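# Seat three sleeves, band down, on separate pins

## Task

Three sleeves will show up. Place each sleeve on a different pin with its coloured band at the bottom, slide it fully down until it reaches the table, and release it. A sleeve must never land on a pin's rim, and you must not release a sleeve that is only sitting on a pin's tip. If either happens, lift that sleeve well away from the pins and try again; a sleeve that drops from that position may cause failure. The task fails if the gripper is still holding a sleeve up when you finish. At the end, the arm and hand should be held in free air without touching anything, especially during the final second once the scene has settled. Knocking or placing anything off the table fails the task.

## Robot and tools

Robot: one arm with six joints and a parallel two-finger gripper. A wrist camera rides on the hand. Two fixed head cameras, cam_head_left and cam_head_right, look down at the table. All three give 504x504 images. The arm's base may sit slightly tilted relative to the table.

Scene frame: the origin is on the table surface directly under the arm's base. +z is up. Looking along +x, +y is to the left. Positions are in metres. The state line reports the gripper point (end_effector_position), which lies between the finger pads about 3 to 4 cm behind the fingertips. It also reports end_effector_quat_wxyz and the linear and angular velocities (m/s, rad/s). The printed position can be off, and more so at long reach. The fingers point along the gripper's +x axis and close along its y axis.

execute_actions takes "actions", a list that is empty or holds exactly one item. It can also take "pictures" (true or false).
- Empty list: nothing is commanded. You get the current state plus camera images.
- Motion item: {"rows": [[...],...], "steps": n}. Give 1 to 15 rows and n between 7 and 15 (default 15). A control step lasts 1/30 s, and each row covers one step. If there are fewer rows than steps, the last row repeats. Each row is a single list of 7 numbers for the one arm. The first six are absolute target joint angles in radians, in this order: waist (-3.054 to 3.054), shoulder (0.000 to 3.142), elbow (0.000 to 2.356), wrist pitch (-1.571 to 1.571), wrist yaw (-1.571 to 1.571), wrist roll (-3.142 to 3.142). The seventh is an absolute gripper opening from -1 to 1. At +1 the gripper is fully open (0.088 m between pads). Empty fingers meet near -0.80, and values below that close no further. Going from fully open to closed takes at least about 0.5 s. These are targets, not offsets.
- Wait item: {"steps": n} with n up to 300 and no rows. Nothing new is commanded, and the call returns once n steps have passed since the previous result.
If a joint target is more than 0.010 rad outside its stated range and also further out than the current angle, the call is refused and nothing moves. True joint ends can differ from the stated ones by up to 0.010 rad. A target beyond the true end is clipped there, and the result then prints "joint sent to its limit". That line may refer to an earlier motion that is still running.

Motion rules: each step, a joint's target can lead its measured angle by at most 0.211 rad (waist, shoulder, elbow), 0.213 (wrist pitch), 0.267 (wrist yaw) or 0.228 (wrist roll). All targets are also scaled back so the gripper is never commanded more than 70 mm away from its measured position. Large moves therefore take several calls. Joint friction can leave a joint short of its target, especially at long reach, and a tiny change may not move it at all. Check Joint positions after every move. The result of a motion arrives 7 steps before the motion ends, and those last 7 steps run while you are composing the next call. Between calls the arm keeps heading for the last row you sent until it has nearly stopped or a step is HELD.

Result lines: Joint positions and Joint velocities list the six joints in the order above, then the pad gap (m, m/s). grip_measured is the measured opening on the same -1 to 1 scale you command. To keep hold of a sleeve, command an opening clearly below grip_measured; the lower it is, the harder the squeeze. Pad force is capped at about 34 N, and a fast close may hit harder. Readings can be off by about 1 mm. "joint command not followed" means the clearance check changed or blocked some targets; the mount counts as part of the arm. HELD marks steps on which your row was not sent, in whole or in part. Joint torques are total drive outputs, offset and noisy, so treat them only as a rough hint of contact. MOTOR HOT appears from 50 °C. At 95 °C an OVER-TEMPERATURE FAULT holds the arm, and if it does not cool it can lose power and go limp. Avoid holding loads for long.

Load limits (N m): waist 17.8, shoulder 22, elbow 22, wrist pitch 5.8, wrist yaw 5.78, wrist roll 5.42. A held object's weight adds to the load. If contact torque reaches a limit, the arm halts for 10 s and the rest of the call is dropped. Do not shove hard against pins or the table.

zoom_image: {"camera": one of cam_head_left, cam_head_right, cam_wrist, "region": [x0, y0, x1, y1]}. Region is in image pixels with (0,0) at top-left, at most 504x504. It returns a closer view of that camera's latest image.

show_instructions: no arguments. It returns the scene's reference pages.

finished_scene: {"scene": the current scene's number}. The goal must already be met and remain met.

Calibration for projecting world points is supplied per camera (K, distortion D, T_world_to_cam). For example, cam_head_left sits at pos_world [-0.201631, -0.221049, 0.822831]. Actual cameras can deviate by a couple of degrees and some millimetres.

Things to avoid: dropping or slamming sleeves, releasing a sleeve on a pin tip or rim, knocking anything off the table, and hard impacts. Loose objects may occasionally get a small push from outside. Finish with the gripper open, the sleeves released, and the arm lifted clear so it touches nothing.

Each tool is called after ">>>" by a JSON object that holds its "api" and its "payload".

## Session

>>> {"api": "show_instructions", "payload": {}}

Reference images for this scene: manual page 1, manual page 2, manual page 3, manual page 4.

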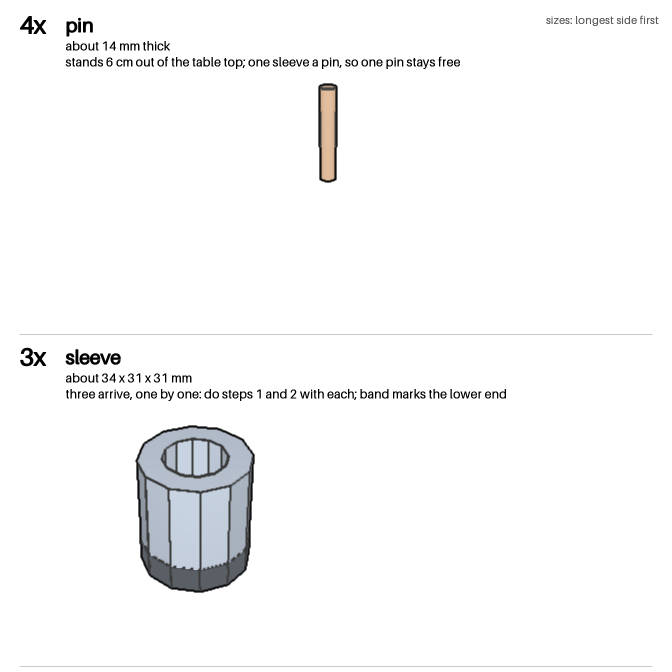

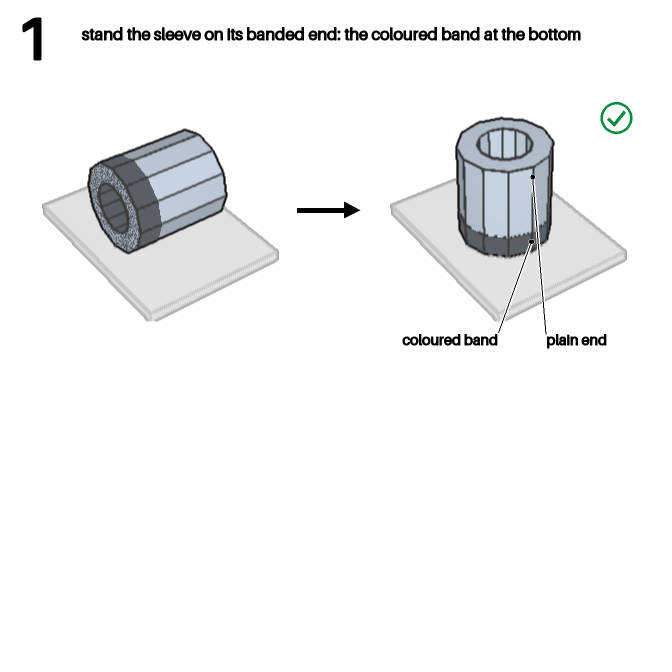

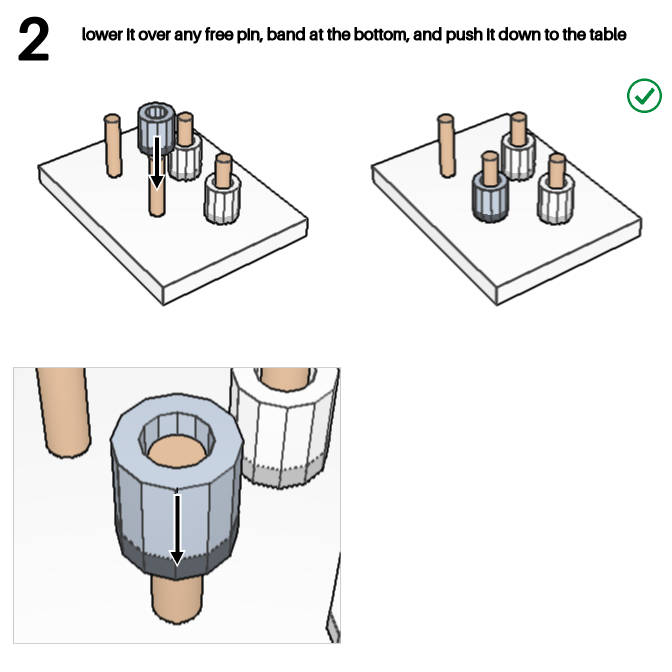

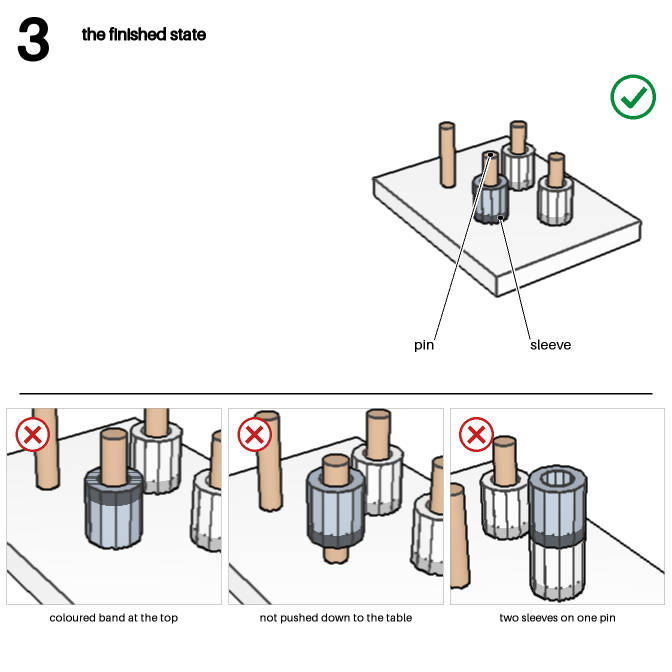

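>>> {"api": "execute_actions", "payload": {"actions": []}}

Scene clock: 0.00 s of 4600.00 s.
end_effector_position=(+0.2340, +0.2098, +0.3984) grip_measured=+0.844 end_effector_quat_wxyz=(+0.735, -0.673, -0.065, +0.057) end_effector_velocity=(+0.001, -0.001, -0.002) end_effector_angular_velocity=(-0.006, +0.005, -0.008)
Joint positions: [ 1.217  2.17   0.945  1.094  1.222 -2.168  0.08 ]
Joint velocities: [-0.002  0.002 -0.002  0.007  0.007 -0.007 -0.   ]
Joint torques (N m, as the arm reports them, + toward a larger angle): no reading
Heat: hottest waist 25 °C (+0.0 °C/min).
camera_calibration (this result's frames):
cam_wrist: T_world_to_cam=[[-0.0164548, -0.125859, 0.991912, -0.351478], [-0.14696, -0.980967, -0.126908, 0.323523], [0.989006, -0.14786, -0.00235457, -0.127985], [0, 0, 0, 1]] pos_world=[0.168339, 0.254205, 0.389391]

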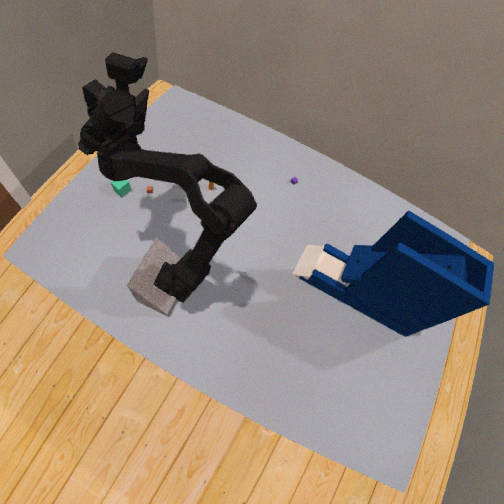

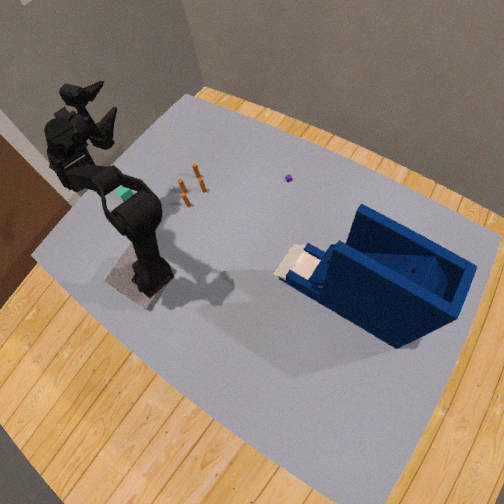

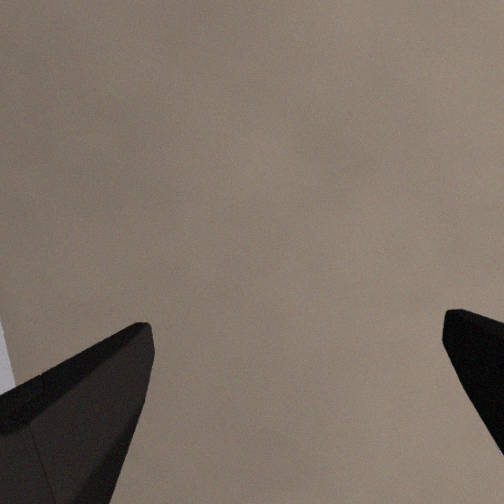

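>>> {"api": "execute_actions", "payload": {"actions": [{"steps":150}], "pictures": true}}

Scene clock: 5.00 s of 4600.00 s.
end_effector_position=(+0.2339, +0.2099, +0.3985) grip_measured=+0.844 end_effector_quat_wxyz=(+0.735, -0.673, -0.066, +0.057) end_effector_velocity=(+0.003, -0.000, -0.001) end_effector_angular_velocity=(+0.000, +0.003, +0.002)
Joint positions: [ 1.217  2.17   0.945  1.094  1.222 -2.168  0.08 ]
Joint velocities: [-0.007 -0.002 -0.002 -0.007 -0.007  0.007  0.   ]
Joint torques (N m, as the arm reports them, + toward a larger angle): [ 2.55 -4.11  4.8   1.09 -0.57  0.03]
Heat: hottest waist 25 °C (+0.0 °C/min).
Kept back: nothing.
Steps of this call (steps 1 to 150: nothing new was sent). Readings (joint positions):
1: [1.217 2.170 0.945 1.094 1.222 -2.168]
2: [1.217 2.170 0.945 1.094 1.222 -2.168]
4: [1.217 2.170 0.945 1.094 1.222 -2.168]
8: [1.217 2.170 0.945 1.094 1.222 -2.168]
150: the state above
camera_calibration (this result's frames):
cam_wrist: T_world_to_cam=[[-0.0166944, -0.125889, 0.991904, -0.351477], [-0.146667, -0.981003, -0.126974, 0.323527], [0.989045, -0.147599, -0.00208649, -0.128002], [0, 0, 0, 1]] pos_world=[0.168182, 0.254241, 0.389444]

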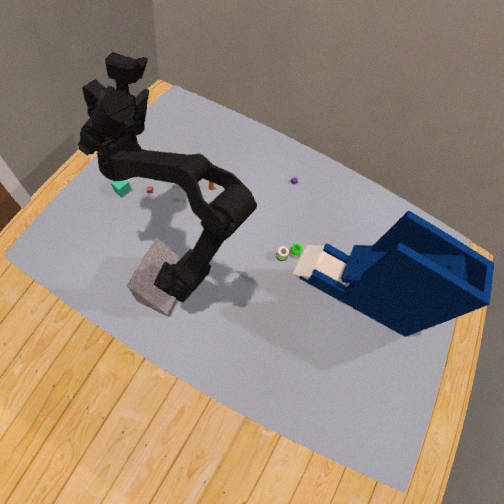

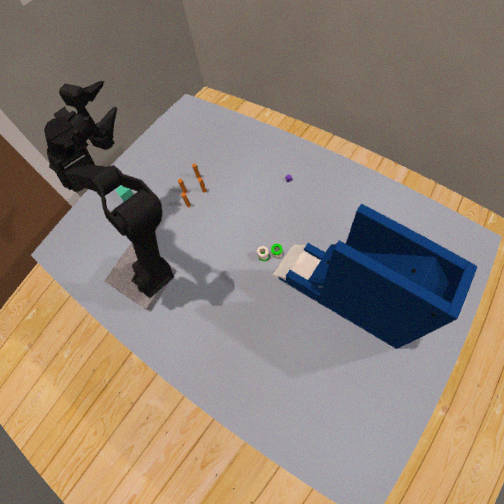

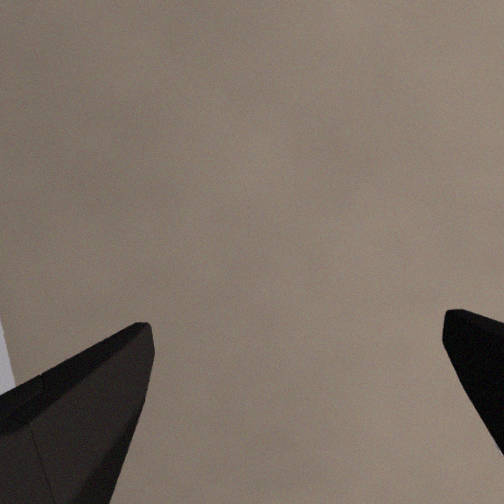

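>>> {"api": "execute_actions", "payload": {"actions": [{"steps":150}], "pictures": true}}

>>> {"api": "zoom_image", "payload": {"camera": "cam_head_right", "region": [230, 210, 330, 310]}}

>>> {"api": "zoom_image", "payload": {"camera": "cam_head_left", "region": [250, 210, 350, 310]}}

Scene clock: 10.00 s of 4600.00 s.
end_effector_position=(+0.2339, +0.2098, +0.3985) grip_measured=+0.844 end_effector_quat_wxyz=(+0.735, -0.673, -0.066, +0.057) end_effector_velocity=(+0.000, +0.002, +0.001) end_effector_angular_velocity=(-0.027, -0.015, +0.016)
Joint positions: [ 1.217  2.17   0.945  1.094  1.222 -2.168  0.08 ]
Joint velocities: [-0.002 -0.002 -0.002 -0.007 -0.022 -0.022 -0.   ]
Joint torques (N m, as the arm reports them, + toward a larger angle): [ 2.55 -4.09  4.79  1.09 -0.57  0.03]
Heat: hottest shoulder 26 °C (+6.0 °C/min).
Kept back: nothing.
Steps of this call (steps 1 to 150: nothing new was sent). Readings (joint positions):
1: [1.217 2.170 0.945 1.094 1.222 -2.168]
2: [1.217 2.170 0.945 1.094 1.222 -2.168]
4: [1.217 2.170 0.945 1.094 1.222 -2.168]
8: [1.217 2.170 0.945 1.094 1.222 -2.168]
150: the state above
camera_calibration (this result's frames):
cam_wrist: T_world_to_cam=[[-0.0167409, -0.126257, 0.991856, -0.351409], [-0.146736, -0.980944, -0.127344, 0.323656], [0.989034, -0.147673, -0.00210444, -0.127985], [0, 0, 0, 1]] pos_world=[0.16819, 0.254221, 0.389493]

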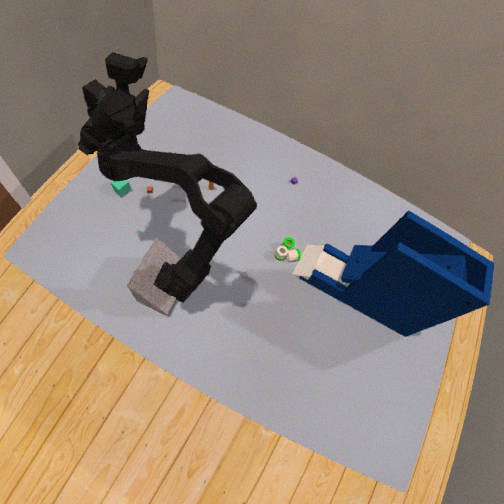

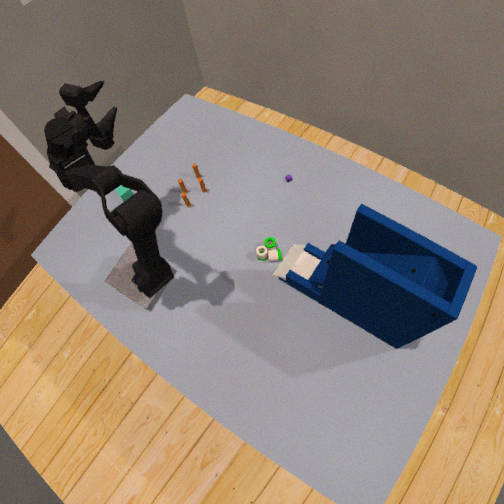

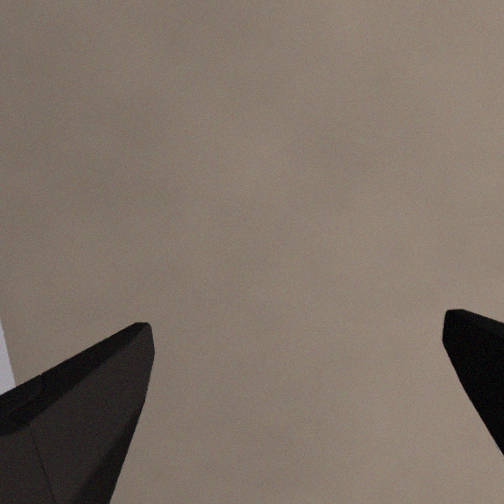

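Region (230, 210, 330, 310) of cam_head_right's 504x504 image, scaled by 5.040, with more detail than that image has.

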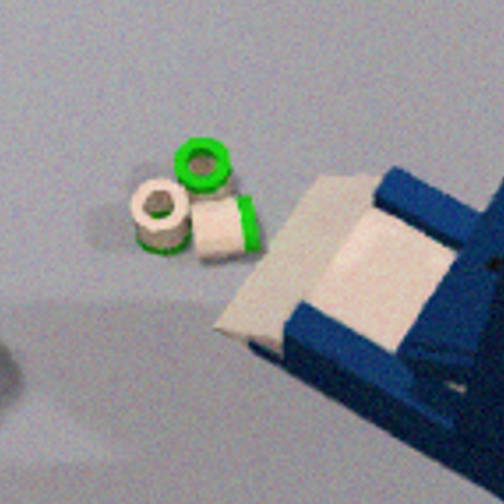

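Region (250, 210, 350, 310) of cam_head_left's 504x504 image, scaled by 5.040, with more detail than that image has.

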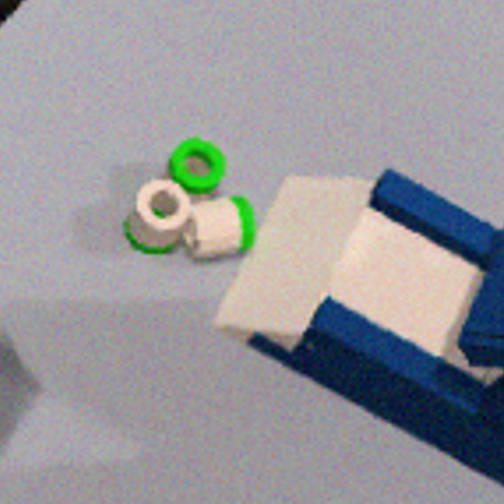

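>>> {"api": "execute_actions", "payload": {"actions": [{"rows":[[1.213,2.1675,0.946,1.087,1.221,-2.159,0.83],[1.205,2.163,0.947,1.073,1.218,-2.142,0.82],[1.192,2.155,0.949,1.051,1.214,-2.116,0.81],[1.176,2.145,0.952,1.023,1.209,-2.081,0.80],[1.155,2.133,0.955,0.987,1.203,-2.037,0.79],[1.134,2.120,0.958,0.949,1.197,-1.991,0.78],[1.112,2.108,0.962,0.912,1.190,-1.946,0.77],[1.090,2.095,0.965,0.875,1.184,-1.900,0.76],[1.069,2.082,0.968,0.837,1.177,-1.854,0.75],[1.047,2.069,0.972,0.800,1.170,-1.809,0.74],[1.026,2.056,0.975,0.762,1.164,-1.763,0.73],[1.004,2.043,0.979,0.725,1.157,-1.717,0.72],[0.983,2.031,0.982,0.688,1.151,-1.672,0.71],[0.961,2.018,0.985,0.650,1.144,-1.626,0.70],[0.940,2.005,0.989,0.613,1.138,-1.581,0.69]],"steps":15}]}}

>>> {"api": "execute_actions", "payload": {"actions": [{"rows":[[0.918,1.992,0.992,0.575,1.131,-1.535,0.68],[0.896,1.979,0.996,0.538,1.124,-1.489,0.67],[0.875,1.966,0.999,0.500,1.118,-1.444,0.66],[0.853,1.954,1.003,0.463,1.111,-1.398,0.65],[0.832,1.941,1.006,0.426,1.105,-1.352,0.64],[0.810,1.928,1.009,0.388,1.098,-1.307,0.63],[0.789,1.915,1.013,0.351,1.092,-1.261,0.62],[0.767,1.902,1.016,0.313,1.085,-1.215,0.61],[0.745,1.889,1.020,0.276,1.079,-1.170,0.60],[0.724,1.877,1.023,0.239,1.072,-1.124,0.59],[0.702,1.864,1.026,0.201,1.065,-1.078,0.58],[0.681,1.851,1.030,0.164,1.059,-1.033,0.57],[0.659,1.838,1.033,0.126,1.052,-0.987,0.56],[0.638,1.825,1.037,0.089,1.046,-0.941,0.55],[0.616,1.812,1.040,0.052,1.039,-0.896,0.54]],"steps":15}]}}

>>> {"api": "execute_actions", "payload": {"actions": [{"rows":[[0.594,1.800,1.043,0.014,1.033,-0.850,0.53],[0.573,1.787,1.047,-0.023,1.026,-0.804,0.52],[0.551,1.774,1.050,-0.061,1.020,-0.759,0.51],[0.530,1.761,1.054,-0.098,1.013,-0.713,0.50],[0.508,1.748,1.057,-0.136,1.006,-0.667,0.49],[0.487,1.735,1.061,-0.173,1.000,-0.622,0.48],[0.465,1.723,1.064,-0.210,0.993,-0.576,0.47],[0.443,1.710,1.067,-0.248,0.987,-0.530,0.46],[0.422,1.697,1.071,-0.285,0.980,-0.485,0.45],[0.400,1.684,1.074,-0.323,0.974,-0.439,0.44],[0.379,1.671,1.078,-0.360,0.967,-0.393,0.43],[0.357,1.658,1.081,-0.397,0.960,-0.348,0.42],[0.336,1.646,1.084,-0.435,0.954,-0.302,0.41],[0.314,1.633,1.088,-0.472,0.947,-0.256,0.40],[0.292,1.620,1.091,-0.510,0.941,-0.211,0.39]],"steps":15}]}}

>>> {"api": "execute_actions", "payload": {"actions": [{"rows":[[0.271,1.607,1.095,-0.547,0.934,-0.165,0.38],[0.249,1.594,1.098,-0.584,0.928,-0.119,0.37],[0.228,1.582,1.101,-0.622,0.921,-0.074,0.36],[0.206,1.569,1.105,-0.659,0.915,-0.028,0.35],[0.185,1.556,1.108,-0.697,0.908,0.018,0.34],[0.163,1.543,1.112,-0.734,0.901,0.063,0.33],[0.141,1.530,1.115,-0.771,0.895,0.109,0.32],[0.120,1.517,1.118,-0.809,0.888,0.155,0.30],[0.098,1.505,1.122,-0.846,0.882,0.200,0.28],[0.077,1.492,1.125,-0.884,0.875,0.246,0.26],[0.055,1.479,1.129,-0.921,0.869,0.292,0.24],[0.034,1.466,1.132,-0.959,0.862,0.337,0.22],[0.012,1.453,1.136,-0.996,0.856,0.383,0.20],[-0.010,1.440,1.139,-1.033,0.849,0.429,0.18],[-0.031,1.428,1.142,-1.071,0.842,0.474,0.16]],"steps":15}]}}

>>> {"api": "execute_actions", "payload": {"actions": [{"rows":[[-0.053,1.415,1.146,-1.108,0.836,0.520,0.14],[-0.074,1.402,1.149,-1.146,0.829,0.566,0.12],[-0.096,1.389,1.152,-1.183,0.823,0.611,0.10],[-0.116,1.378,1.155,-1.218,0.817,0.653,0.10],[-0.132,1.368,1.158,-1.246,0.812,0.688,0.10],[-0.145,1.360,1.160,-1.268,0.808,0.714,0.10],[-0.153,1.355,1.161,-1.282,0.805,0.731,0.10],[-0.157,1.353,1.162,-1.289,0.804,0.740,0.10]],"steps":8}]}}

>>> {"api": "execute_actions", "payload": {"actions": [{"steps":20}], "pictures": true}}

Scene clock: 15.83 s of 4600.00 s.
end_effector_position=(+0.2527, +0.2051, +0.3873) grip_measured=+0.792 end_effector_quat_wxyz=(+0.754, -0.652, -0.044, +0.075) end_effector_velocity=(+0.202, -0.090, -0.093) end_effector_angular_velocity=(+0.461, +0.570, -0.154)
Joint positions: [ 1.165  2.143  0.946  0.978  1.202 -2.028  0.078]
Joint velocities: [-0.554 -0.291  0.022 -0.886 -0.154  1.048 -0.013]
Joint torques (N m, as the arm reports them, + toward a larger angle): [ 1.77 -5.34  6.46  1.07 -0.52  0.16]
Heat: hottest elbow 27 °C (+7.6 °C/min).
Steps of this call (steps 1 to 167: nothing new was sent; steps 168 to 175: the first 8 steps of this action). Readings (joint positions):
168: [1.217 2.170 0.946 1.094 1.222 -2.168]
169: [1.217 2.170 0.946 1.093 1.222 -2.165]
171: [1.212 2.167 0.946 1.073 1.219 -2.141]
175: the state above

Scene clock: 16.33 s of 4600.00 s.
end_effector_position=(+0.3534, +0.1288, +0.3296) grip_measured=+0.646 end_effector_quat_wxyz=(+0.859, -0.484, +0.119, +0.118) end_effector_velocity=(+0.159, -0.195, -0.156) end_effector_angular_velocity=(+0.787, +0.744, -0.439)
Joint positions: [ 0.847  1.956  0.993  0.447  1.11  -1.377  0.071]
Joint velocities: [-0.657 -0.388  0.1   -1.121 -0.198  1.37  -0.015]
Joint torques (N m, as the arm reports them, + toward a larger angle): [ 4.14 -4.41  6.06  1.17 -0.46  0.12]
Heat: hottest elbow 27 °C (+7.3 °C/min).
Steps of this call (steps 1 to 7: the last 7 steps of your previous action; steps 8 to 15: the first 8 steps of this action). Readings (joint positions):
8: [0.996 2.045 0.970 0.706 1.156 -1.694]
9: [0.975 2.032 0.973 0.670 1.149 -1.650]
11: [0.933 2.007 0.980 0.596 1.136 -1.559]
15: the state above

Scene clock: 16.83 s of 4600.00 s.
end_effector_position=(+0.3970, +0.0182, +0.2433) grip_measured=+0.495 end_effector_quat_wxyz=(+0.907, -0.254, +0.320, +0.096) end_effector_velocity=(+0.012, -0.238, -0.181) end_effector_angular_velocity=(+0.772, +0.770, -0.778)
Joint positions: [ 0.523  1.763  1.045 -0.114  1.012 -0.693  0.063]
Joint velocities: [-0.647 -0.388  0.1   -1.106 -0.212  1.37  -0.014]
Joint torques (N m, as the arm reports them, + toward a larger angle): [ 5.28 -3.65  5.42  1.08 -0.28  0.14]
Heat: hottest elbow 27 °C (+7.1 °C/min).
Steps of this call (steps 1 to 7: the last 7 steps of your previous action; steps 8 to 15: the first 8 steps of this action). Readings (joint positions):
8: [0.674 1.853 1.021 0.148 1.058 -1.012]
9: [0.652 1.840 1.024 0.111 1.052 -0.967]
11: [0.609 1.815 1.031 0.036 1.039 -0.875]
15: the state above

Scene clock: 17.33 s of 4600.00 s.
end_effector_position=(+0.3617, -0.1019, +0.1585) grip_measured=+0.344 end_effector_quat_wxyz=(+0.855, +0.006, +0.518, -0.023) end_effector_velocity=(-0.150, -0.228, -0.145) end_effector_angular_velocity=(+0.564, +0.821, -1.122)
Joint positions: [ 0.199  1.571  1.097 -0.675  0.914 -0.008  0.056]
Joint velocities: [-0.652 -0.383  0.1   -1.121 -0.212  1.37  -0.019]
Joint torques (N m, as the arm reports them, + toward a larger angle): [ 5.01 -3.58  4.61  0.84 -0.13  0.13]
Heat: hottest elbow 27 °C (+6.9 °C/min).
Steps of this call (steps 1 to 7: the last 7 steps of your previous action; steps 8 to 15: the first 8 steps of this action). Readings (joint positions):
8: [0.351 1.660 1.073 -0.413 0.960 -0.328]
9: [0.329 1.647 1.076 -0.450 0.954 -0.282]
11: [0.286 1.622 1.083 -0.525 0.941 -0.191]
15: the state above

Scene clock: 17.60 s of 4600.00 s.
end_effector_position=(+0.3116, -0.1600, +0.1264) grip_measured=+0.207 end_effector_quat_wxyz=(+0.776, +0.140, +0.601, -0.128) end_effector_velocity=(-0.226, -0.198, -0.096) end_effector_angular_velocity=(+0.389, +0.859, -1.260)
Joint positions: [ 0.026  1.468  1.125 -0.975  0.862  0.358  0.049]
Joint velocities: [-0.652 -0.388  0.1   -1.136 -0.212  1.37  -0.028]
Joint torques (N m, as the arm reports them, + toward a larger angle): [ 4.56 -3.65  4.2   0.54 -0.08  0.1 ]
Heat: hottest elbow 27 °C (+6.8 °C/min).
Steps of this call (steps 1 to 7: the last 7 steps of your previous action; step 8: the first step of this action). Readings (joint positions):
8: the state above

Scene clock: 18.27 s of 4600.00 s.
end_effector_position=(+0.2424, -0.2086, +0.1095) grip_measured=+0.101 end_effector_quat_wxyz=(+0.659, +0.258, +0.658, -0.259) end_effector_velocity=(-0.008, -0.002, -0.000) end_effector_angular_velocity=(+0.007, +0.027, +0.004)
Joint positions: [-0.151  1.361  1.153 -1.284  0.808  0.733  0.044]
Joint velocities: [-0.012 -0.007  0.002 -0.037 -0.007  0.007 -0.   ]
Joint torques (N m, as the arm reports them, + toward a larger angle): [ 3.49 -3.47  3.8   0.36 -0.14  0.13]
Heat: hottest elbow 27 °C (+6.6 °C/min).
Kept back: nothing.
Steps of this call (steps 1 to 7: the last 7 steps of your previous action; steps 8 to 20: the robot went on to your last target). Readings (joint positions):
1: [0.004 1.455 1.128 -1.013 0.855 0.404]
2: [-0.018 1.442 1.132 -1.050 0.849 0.450]
4: [-0.061 1.417 1.138 -1.123 0.837 0.538]
8: [-0.124 1.377 1.148 -1.228 0.820 0.664]
20: the state above
camera_calibration (this result's frames):
cam_wrist: T_world_to_cam=[[-0.705331, -0.708614, 0.0193435, 0.0345211], [-0.668538, 0.674019, 0.314252, 0.301039], [-0.235722, 0.20872, -0.949142, 0.276127], [0, 0, 0, 1]] pos_world=[0.290694, -0.236077, 0.166813]

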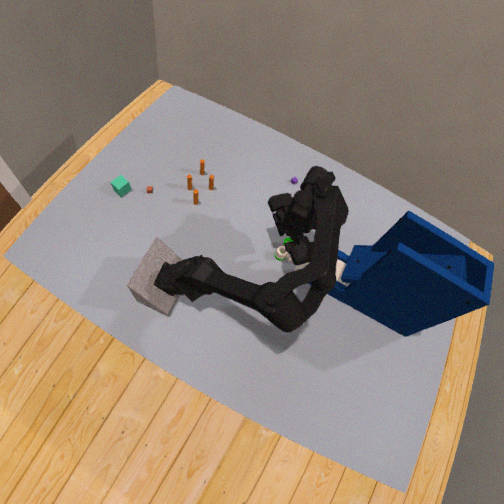

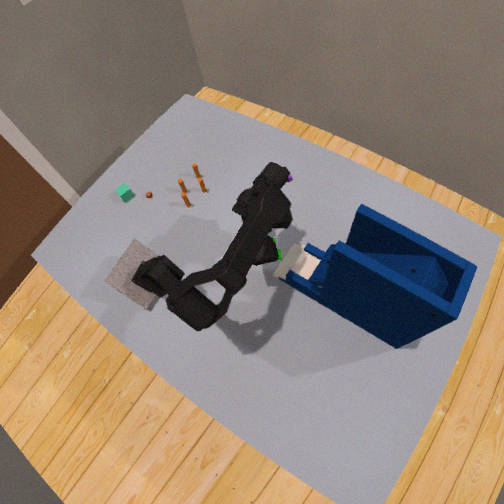

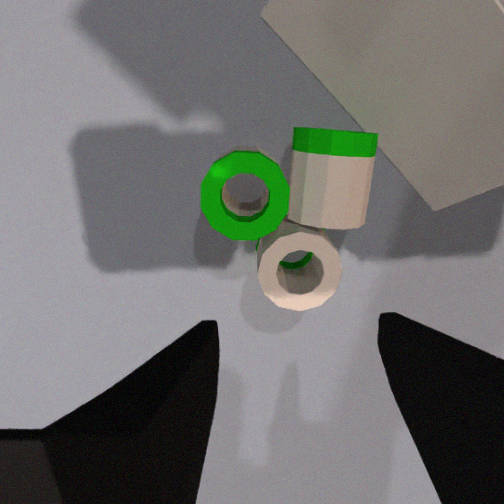

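>>> {"api": "execute_actions", "payload": {"actions": [{"rows":[[-0.162,1.351,1.140,-1.276,0.803,0.724,0.08],[-0.172,1.349,1.132,-1.261,0.802,0.710,0.08],[-0.185,1.345,1.122,-1.241,0.800,0.692,0.08],[-0.200,1.341,1.110,-1.218,0.798,0.670,0.08],[-0.216,1.337,1.098,-1.194,0.796,0.648,0.08],[-0.232,1.333,1.086,-1.170,0.794,0.625,0.08],[-0.247,1.329,1.074,-1.147,0.792,0.604,0.08],[-0.260,1.326,1.064,-1.127,0.790,0.585,0.08],[-0.270,1.324,1.057,-1.112,0.789,0.571,0.08],[-0.2756,1.3226,1.0523,-1.1036,0.788,0.5634,0.08]],"steps":10}]}}

>>> {"api": "execute_actions", "payload": {"actions": [{"steps":17}], "pictures": true}}

Scene clock: 20.17 s of 4600.00 s.
end_effector_position=(+0.2424, -0.2095, +0.1085) grip_measured=+0.090 end_effector_quat_wxyz=(+0.658, +0.260, +0.657, -0.259) end_effector_velocity=(+0.017, -0.016, -0.033) end_effector_angular_velocity=(+0.006, -0.091, -0.052)
Joint positions: [-0.158  1.359  1.151 -1.276  0.806  0.727  0.043]
Joint velocities: [-0.159 -0.061 -0.095  0.33  -0.022 -0.271 -0.004]
Joint torques (N m, as the arm reports them, + toward a larger angle): [ 3.09 -3.17  1.29  0.62 -0.13 -0.14]
Heat: hottest shoulder 27 °C (+6.0 °C/min).
Steps of this call (steps 1 to 30: the robot went on to your last target; steps 31 to 54: nothing new was sent; steps 55 to 57: the first 3 steps of this action). Readings (joint positions):
55: [-0.153 1.361 1.153 -1.286 0.807 0.736]
56: [-0.154 1.360 1.153 -1.285 0.806 0.734]
57: the state above

Scene clock: 20.73 s of 4600.00 s.
end_effector_position=(+0.2395, -0.2157, +0.0802) grip_measured=+0.080 end_effector_quat_wxyz=(+0.658, +0.258, +0.658, -0.259) end_effector_velocity=(+0.000, -0.001, -0.004) end_effector_angular_velocity=(+0.002, -0.011, +0.017)
Joint positions: [-0.269  1.332  1.065 -1.11   0.791  0.571  0.043]
Joint velocities: [-0.017 -0.012 -0.017  0.037 -0.007 -0.051 -0.   ]
Joint torques (N m, as the arm reports them, + toward a larger angle): [ 3.4  -3.97  1.51  0.65 -0.14 -0.15]
Heat: hottest shoulder 27 °C (+5.8 °C/min).
Kept back: nothing.
Steps of this call (steps 1 to 7: the last 7 steps of your previous action; steps 8 to 17: the robot went on to your last target). Readings (joint positions):
1: [-0.165 1.356 1.147 -1.263 0.805 0.716]
2: [-0.174 1.353 1.141 -1.249 0.804 0.702]
4: [-0.198 1.347 1.123 -1.214 0.801 0.669]
8: [-0.246 1.338 1.085 -1.148 0.795 0.606]
17: the state above
camera_calibration (this result's frames):
cam_wrist: T_world_to_cam=[[-0.706701, -0.707211, 0.0206589, 0.0284886], [-0.666409, 0.675169, 0.3163, 0.312585], [-0.237639, 0.209762, -0.948434, 0.249754], [0, 0, 0, 1]] pos_world=[0.287794, -0.243289, 0.137416]

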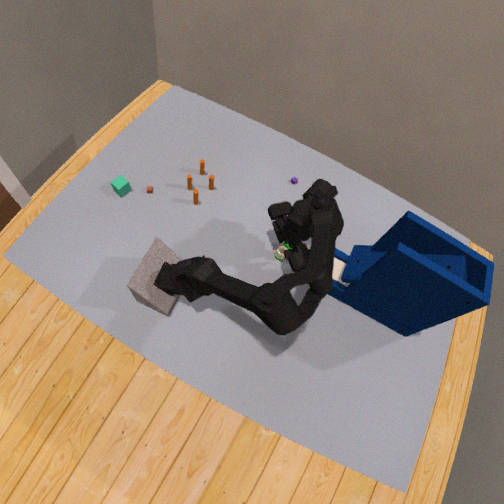

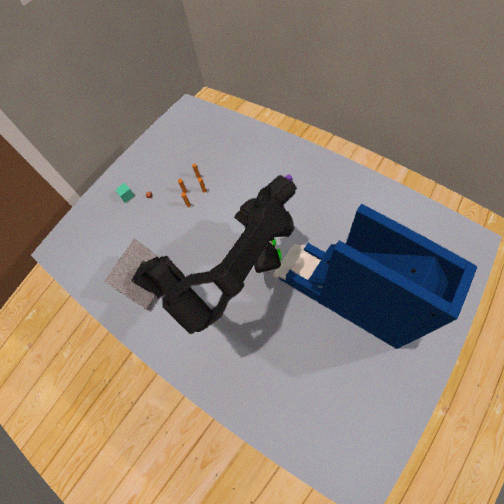

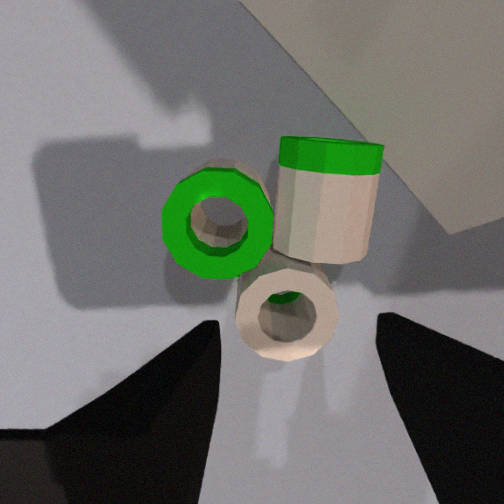

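>>> {"api": "execute_actions", "payload": {"actions": [{"rows":[[-0.2756,1.345,1.050,-1.098,0.788,0.563,0.08],[-0.278,1.349,1.044,-1.086,0.787,0.556,0.08],[-0.284,1.3495,1.038,-1.073,0.786,0.548,0.08],[-0.292,1.350,1.031,-1.058,0.784,0.537,0.08],[-0.300,1.350,1.024,-1.043,0.782,0.527,0.08],[-0.308,1.350,1.017,-1.028,0.780,0.516,0.08],[-0.316,1.350,1.010,-1.013,0.778,0.506,0.08],[-0.324,1.3505,1.003,-0.998,0.776,0.495,0.08],[-0.332,1.351,0.996,-0.983,0.775,0.485,0.08],[-0.340,1.351,0.989,-0.968,0.773,0.474,0.08],[-0.348,1.3515,0.982,-0.953,0.771,0.464,0.08],[-0.355,1.352,0.975,-0.940,0.769,0.455,0.08],[-0.3615,1.352,0.969,-0.928,0.7676,0.446,0.08]],"steps":13}]}}

>>> {"api": "execute_actions", "payload": {"actions": [{"steps":15}], "pictures": true}}

Scene clock: 21.83 s of 4600.00 s.
end_effector_position=(+0.2412, -0.2148, +0.0748) grip_measured=+0.080 end_effector_quat_wxyz=(+0.660, +0.259, +0.656, -0.259) end_effector_velocity=(+0.006, +0.006, -0.060) end_effector_angular_velocity=(+0.003, +0.011, +0.005)
Joint positions: [-0.283  1.333  1.048 -1.069  0.788  0.545  0.043]
Joint velocities: [-0.168  0.032 -0.164  0.344 -0.037 -0.227 -0.   ]
Joint torques (N m, as the arm reports them, + toward a larger angle): [ 3.42 -1.86  1.6   0.6  -0.12 -0.15]
Heat: hottest shoulder 27 °C (+5.5 °C/min).
Steps of this call (steps 1 to 15: the robot went on to your last target; steps 16 to 27: nothing new was sent; steps 28 to 33: the first 6 steps of this action). Readings (joint positions):
28: [-0.271 1.331 1.063 -1.106 0.791 0.567]
29: [-0.271 1.331 1.062 -1.102 0.791 0.566]
31: [-0.274 1.331 1.057 -1.089 0.790 0.559]
33: the state above

Scene clock: 22.33 s of 4600.00 s.
end_effector_position=(+0.2405, -0.2139, +0.0507) grip_measured=+0.080 end_effector_quat_wxyz=(+0.657, +0.258, +0.659, -0.259) end_effector_velocity=(-0.001, -0.001, -0.006) end_effector_angular_velocity=(+0.001, -0.001, +0.021)
Joint positions: [-0.355  1.341  0.982 -0.936  0.772  0.454  0.043]
Joint velocities: [-0.022 -0.002 -0.017  0.037 -0.007 -0.051  0.   ]
Joint torques (N m, as the arm reports them, + toward a larger angle): [ 3.4  -2.47  1.18  0.59 -0.12 -0.19]
Heat: hottest shoulder 27 °C (+5.4 °C/min).
Kept back: nothing.
Steps of this call (steps 1 to 7: the last 7 steps of your previous action; steps 8 to 15: the robot went on to your last target). Readings (joint positions):
1: [-0.289 1.334 1.042 -1.057 0.786 0.538]
2: [-0.296 1.335 1.036 -1.045 0.785 0.529]
4: [-0.310 1.338 1.023 -1.018 0.781 0.511]
8: [-0.339 1.340 0.997 -0.966 0.775 0.475]
15: the state above
camera_calibration (this result's frames):
cam_wrist: T_world_to_cam=[[-0.706097, -0.707783, 0.0216968, 0.030776], [-0.666413, 0.674561, 0.317587, 0.321254], [-0.239419, 0.209788, -0.947981, 0.222045], [0, 0, 0, 1]] pos_world=[0.28898, -0.241505, 0.1078]

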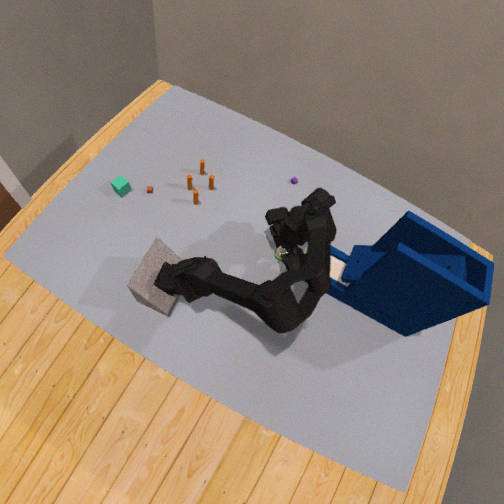

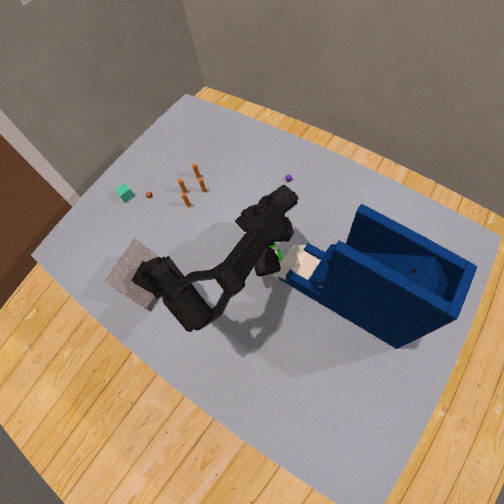

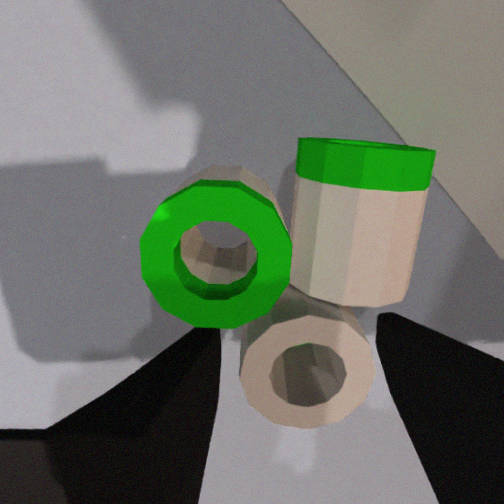

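>>> {"api": "execute_actions", "payload": {"actions": [{"rows":[[-0.3615,1.352,0.969,-0.928,0.7676,0.446,0.04],[-0.3615,1.352,0.969,-0.928,0.7676,0.446,0.0],[-0.3615,1.352,0.969,-0.928,0.7676,0.446,-0.04],[-0.3615,1.352,0.969,-0.928,0.7676,0.446,-0.08],[-0.3615,1.352,0.969,-0.928,0.7676,0.446,-0.12],[-0.3615,1.352,0.969,-0.928,0.7676,0.446,-0.15],[-0.3615,1.352,0.969,-0.928,0.7676,0.446,-0.18],[-0.3615,1.352,0.969,-0.928,0.7676,0.446,-0.22],[-0.3615,1.352,0.969,-0.928,0.7676,0.446,-0.27],[-0.3615,1.352,0.969,-0.928,0.7676,0.446,-0.32],[-0.3615,1.352,0.969,-0.928,0.7676,0.446,-0.37],[-0.3615,1.352,0.969,-0.928,0.7676,0.446,-0.42],[-0.3615,1.352,0.969,-0.928,0.7676,0.446,-0.46]],"steps":13}]}}

>>> {"api": "execute_actions", "payload": {"actions": [{"steps":12}], "pictures": true}}

Scene clock: 23.00 s of 4600.00 s.
end_effector_position=(+0.2406, -0.2139, +0.0499) grip_measured=-0.045 end_effector_quat_wxyz=(+0.657, +0.258, +0.659, -0.259) end_effector_velocity=(-0.000, -0.002, -0.000) end_effector_angular_velocity=(-0.009, -0.001, -0.029)
Joint positions: [-0.357  1.342  0.98  -0.931  0.771  0.45   0.037]
Joint velocities: [-0.002 -0.002 -0.002  0.007  0.007  0.022 -0.044]
Joint torques (N m, as the arm reports them, + toward a larger angle): [ 3.4  -2.46  1.34  0.63 -0.13 -0.16]
Heat: hottest shoulder 27 °C (+5.2 °C/min).
Steps of this call (steps 1 to 14: the robot went on to your last target; steps 15 to 20: the first 6 steps of this action). Readings (joint positions):
15: [-0.357 1.342 0.980 -0.931 0.771 0.450]
16: [-0.357 1.342 0.980 -0.931 0.771 0.450]
18: [-0.357 1.342 0.980 -0.931 0.771 0.450]
20: the state above

Scene clock: 23.40 s of 4600.00 s.
end_effector_position=(+0.2406, -0.2138, +0.0499) grip_measured=-0.167 end_effector_quat_wxyz=(+0.657, +0.258, +0.659, -0.259) end_effector_velocity=(-0.002, +0.001, -0.000) end_effector_angular_velocity=(+0.008, +0.005, +0.011)
Joint positions: [-0.357  1.342  0.98  -0.931  0.77   0.45   0.031]
Joint velocities: [-0.002 -0.002 -0.002 -0.007 -0.007 -0.007 -0.   ]
Joint torques (N m, as the arm reports them, + toward a larger angle): [ 3.4  -2.46  1.35  0.62 -0.13 -0.17]
Heat: hottest shoulder 27 °C (+5.1 °C/min).
Kept back: nothing.
Steps of this call (steps 1 to 7: the last 7 steps of your previous action; steps 8 to 12: the robot went on to your last target). Readings (joint positions):
1: [-0.357 1.342 0.980 -0.931 0.771 0.450]
2: [-0.357 1.342 0.980 -0.931 0.771 0.450]
4: [-0.357 1.342 0.980 -0.931 0.770 0.450]
8: [-0.357 1.342 0.980 -0.931 0.770 0.450]
12: the state above
camera_calibration (this result's frames):
cam_wrist: T_world_to_cam=[[-0.705573, -0.708324, 0.0210584, 0.0307407], [-0.667086, 0.673934, 0.317505, 0.321546], [-0.239088, 0.209975, -0.948023, 0.22124], [0, 0, 0, 1]] pos_world=[0.289085, -0.241382, 0.107]

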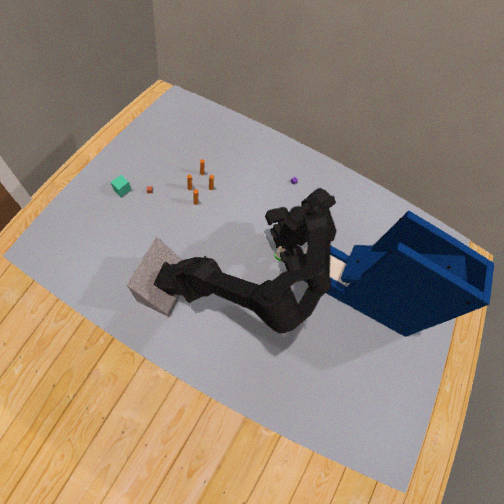

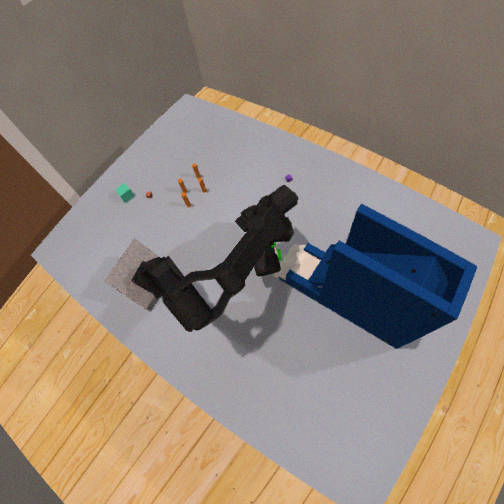

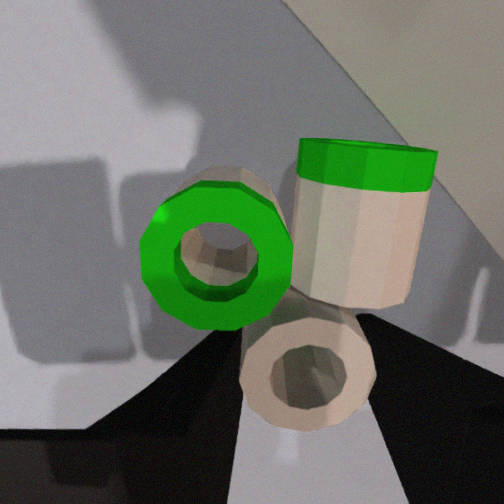

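>>> {"api": "execute_actions", "payload": {"actions": [{"rows":[[-0.354,1.342,0.990,-0.938,0.772,0.457,-0.46],[-0.346,1.340,0.997,-0.953,0.774,0.468,-0.46],[-0.334,1.338,1.008,-0.976,0.777,0.484,-0.46],[-0.319,1.336,1.022,-1.004,0.780,0.504,-0.46],[-0.302,1.336,1.037,-1.036,0.784,0.527,-0.46],[-0.283,1.338,1.054,-1.071,0.788,0.552,-0.46],[-0.263,1.342,1.072,-1.108,0.792,0.579,-0.46],[-0.242,1.349,1.090,-1.145,0.795,0.608,-0.46],[-0.220,1.359,1.108,-1.180,0.797,0.638,-0.46],[-0.197,1.373,1.126,-1.210,0.797,0.669,-0.46],[-0.173,1.391,1.143,-1.234,0.796,0.701,-0.46],[-0.148,1.413,1.160,-1.252,0.793,0.734,-0.46],[-0.122,1.440,1.176,-1.264,0.789,0.768,-0.46],[-0.095,1.472,1.192,-1.271,0.784,0.803,-0.46],[-0.067,1.508,1.208,-1.274,0.778,0.839,-0.46]],"steps":15}]}}

>>> {"api": "execute_actions", "payload": {"actions": [{"rows":[[-0.039,1.547,1.223,-1.274,0.771,0.876,-0.46],[-0.011,1.588,1.238,-1.274,0.764,0.913,-0.46],[0.017,1.629,1.253,-1.273,0.757,0.950,-0.46],[0.045,1.670,1.269,-1.272,0.750,0.987,-0.46],[0.073,1.711,1.284,-1.272,0.743,1.024,-0.46],[0.101,1.752,1.299,-1.271,0.736,1.061,-0.46],[0.129,1.793,1.315,-1.270,0.729,1.098,-0.46],[0.157,1.834,1.330,-1.270,0.722,1.135,-0.46],[0.185,1.875,1.345,-1.269,0.715,1.172,-0.46],[0.213,1.916,1.361,-1.268,0.708,1.209,-0.46],[0.241,1.957,1.376,-1.268,0.701,1.246,-0.46],[0.269,1.998,1.391,-1.267,0.694,1.283,-0.46],[0.297,2.039,1.407,-1.266,0.687,1.320,-0.46],[0.325,2.080,1.422,-1.266,0.680,1.357,-0.46],[0.353,2.121,1.437,-1.265,0.673,1.394,-0.46]],"steps":15}]}}

>>> {"api": "execute_actions", "payload": {"actions": [{"rows":[[0.381,2.162,1.453,-1.264,0.666,1.431,-0.46],[0.409,2.203,1.468,-1.264,0.659,1.468,-0.46],[0.437,2.244,1.483,-1.263,0.652,1.505,-0.46],[0.464,2.284,1.498,-1.262,0.645,1.541,-0.46],[0.488,2.320,1.511,-1.262,0.639,1.573,-0.46],[0.509,2.350,1.523,-1.261,0.633,1.601,-0.46],[0.526,2.375,1.532,-1.261,0.629,1.623,-0.46],[0.539,2.394,1.539,-1.260,0.626,1.640,-0.46],[0.548,2.407,1.544,-1.260,0.623,1.652,-0.46],[0.553,2.4145,1.5464,-1.260,0.622,1.659,-0.46]],"steps":10}]}}

>>> {"api": "execute_actions", "payload": {"actions": [{"steps":22}], "pictures": true}}

Scene clock: 26.53 s of 4600.00 s.
end_effector_position=(+0.2398, -0.2123, +0.0669) grip_measured=-0.167 end_effector_quat_wxyz=(+0.655, +0.258, +0.662, -0.258) end_effector_velocity=(+0.013, +0.002, +0.154) end_effector_angular_velocity=(+0.012, -0.048, -0.013)
Joint positions: [-0.302  1.342  1.029 -1.043  0.781  0.531  0.031]
Joint velocities: [ 0.486 -0.002  0.447 -0.857  0.081  0.637  0.   ]
Joint torques (N m, as the arm reports them, + toward a larger angle): [ 4.36 -2.9   3.7   0.23  0.14  0.12]
Heat: hottest shoulder 27 °C (+4.5 °C/min).
Steps of this call (steps 1 to 15: the robot went on to your last target; steps 16 to 86: nothing new was sent; steps 87 to 94: the first 8 steps of this action). Readings (joint positions):
87: [-0.357 1.342 0.979 -0.930 0.770 0.450]
88: [-0.357 1.342 0.980 -0.931 0.770 0.450]
90: [-0.350 1.342 0.986 -0.953 0.770 0.465]
94: the state above

Scene clock: 27.03 s of 4600.00 s.
end_effector_position=(+0.3034, -0.1214, +0.1166) grip_measured=-0.167 end_effector_quat_wxyz=(+0.654, +0.275, +0.663, -0.237) end_effector_velocity=(+0.158, +0.374, +0.049) end_effector_angular_velocity=(+0.104, +0.029, +0.044)
Joint positions: [ 0.056  1.686  1.27  -1.262  0.749  1.005  0.031]
Joint velocities: [ 0.833  1.199  0.462 -0.037 -0.198  1.092 -0.   ]
Joint torques (N m, as the arm reports them, + toward a larger angle): [ 6.32 -2.16  3.33  0.33 -0.18  0.1 ]
Heat: hottest shoulder 27 °C (+4.4 °C/min).
Steps of this call (steps 1 to 7: the last 7 steps of your previous action; steps 8 to 15: the first 8 steps of this action). Readings (joint positions):
8: [-0.132 1.432 1.163 -1.232 0.790 0.757]
9: [-0.107 1.462 1.179 -1.241 0.785 0.791]
11: [-0.054 1.530 1.209 -1.252 0.775 0.860]
15: the state above

Scene clock: 27.37 s of 4600.00 s.
end_effector_position=(+0.3270, +0.0174, +0.1307) grip_measured=-0.167 end_effector_quat_wxyz=(+0.651, +0.273, +0.667, -0.238) end_effector_velocity=(-0.035, +0.437, +0.022) end_effector_angular_velocity=(-0.122, +0.057, +0.011)
Joint positions: [ 0.335  2.088  1.423 -1.263  0.68   1.372  0.031]
Joint velocities: [ 0.833  1.204  0.442 -0.022 -0.227  1.092 -0.   ]
Joint torques (N m, as the arm reports them, + toward a larger angle): [ 7.15 -3.21  3.65  0.44 -0.13  0.07]
Heat: hottest shoulder 27 °C (+4.4 °C/min).
Steps of this call (steps 1 to 7: the last 7 steps of your previous action; steps 8 to 10: the first 3 steps of this action). Readings (joint positions):
8: [0.279 2.007 1.393 -1.263 0.695 1.299]
9: [0.306 2.048 1.408 -1.263 0.688 1.335]
10: the state above

Scene clock: 28.10 s of 4600.00 s.
end_effector_position=(+0.2999, +0.1279, +0.1294) grip_measured=-0.167 end_effector_quat_wxyz=(+0.658, +0.259, +0.658, -0.259) end_effector_velocity=(-0.004, +0.003, -0.007) end_effector_angular_velocity=(-0.028, +0.011, +0.030)
Joint positions: [ 0.55   2.399  1.536 -1.261  0.625  1.654  0.031]
Joint velocities: [ 0.002  0.027 -0.002 -0.007  0.007 -0.007 -0.   ]
Joint torques (N m, as the arm reports them, + toward a larger angle): [ 6.9  -4.31  4.39  0.52 -0.1   0.09]
Heat: hottest shoulder 27 °C (+4.3 °C/min).
Kept back: nothing.
Steps of this call (steps 1 to 7: the last 7 steps of your previous action; steps 8 to 22: the robot went on to your last target). Readings (joint positions):
1: [0.362 2.128 1.438 -1.263 0.674 1.408]
2: [0.390 2.168 1.452 -1.263 0.667 1.444]
4: [0.443 2.244 1.480 -1.263 0.653 1.511]
8: [0.524 2.354 1.513 -1.261 0.632 1.602]
22: the state above
camera_calibration (this result's frames):
cam_wrist: T_world_to_cam=[[-0.706877, -0.707063, 0.0196635, 0.313335], [-0.66645, 0.675073, 0.316419, 0.105302], [-0.237003, 0.210565, -0.948416, 0.238377], [0, 0, 0, 1]] pos_world=[0.348163, 0.100268, 0.1866]

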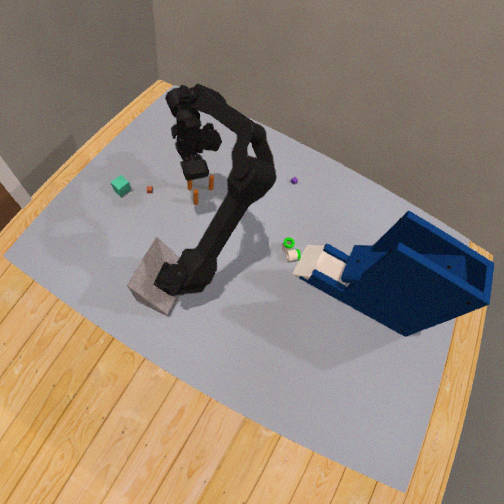

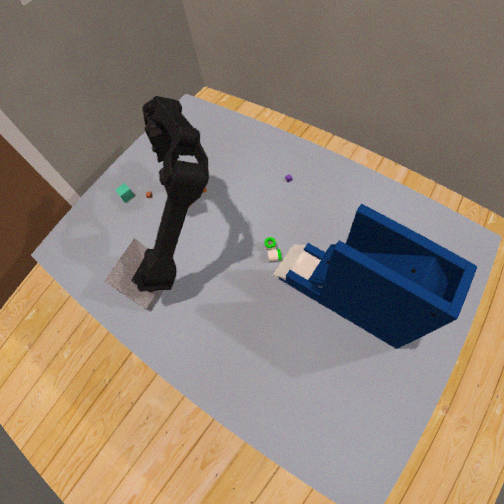

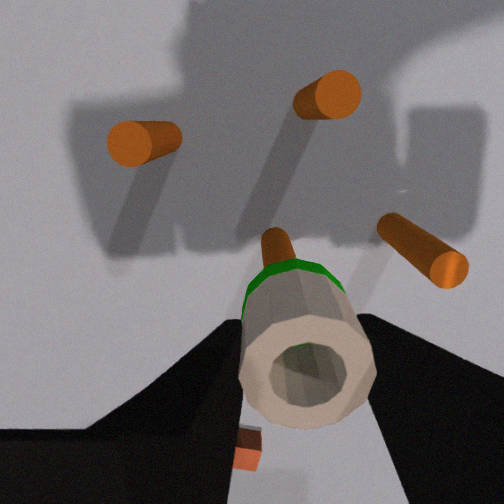

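>>> {"api": "zoom_image", "payload": {"camera": "cam_wrist", "region": [200, 200, 440, 440]}}

>>> {"api": "zoom_image", "payload": {"camera": "cam_wrist", "region": [90, 50, 490, 310]}}

Region (200, 200, 440, 440) of cam_wrist's 504x504 image, scaled by 2.100, with more detail than that image has.

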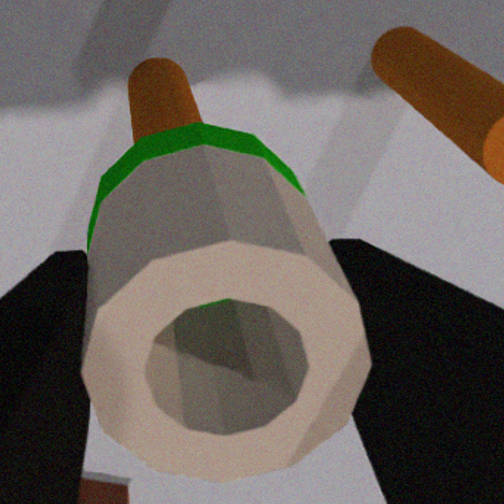

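Region (90, 50, 490, 310) of cam_wrist's 504x504 image, scaled by 1.260, with more detail than that image has; it fills the top 328 rows of this view, and the rest is white.

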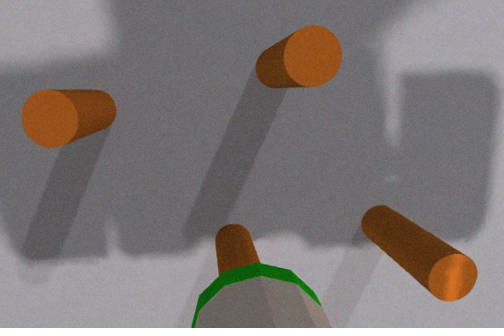

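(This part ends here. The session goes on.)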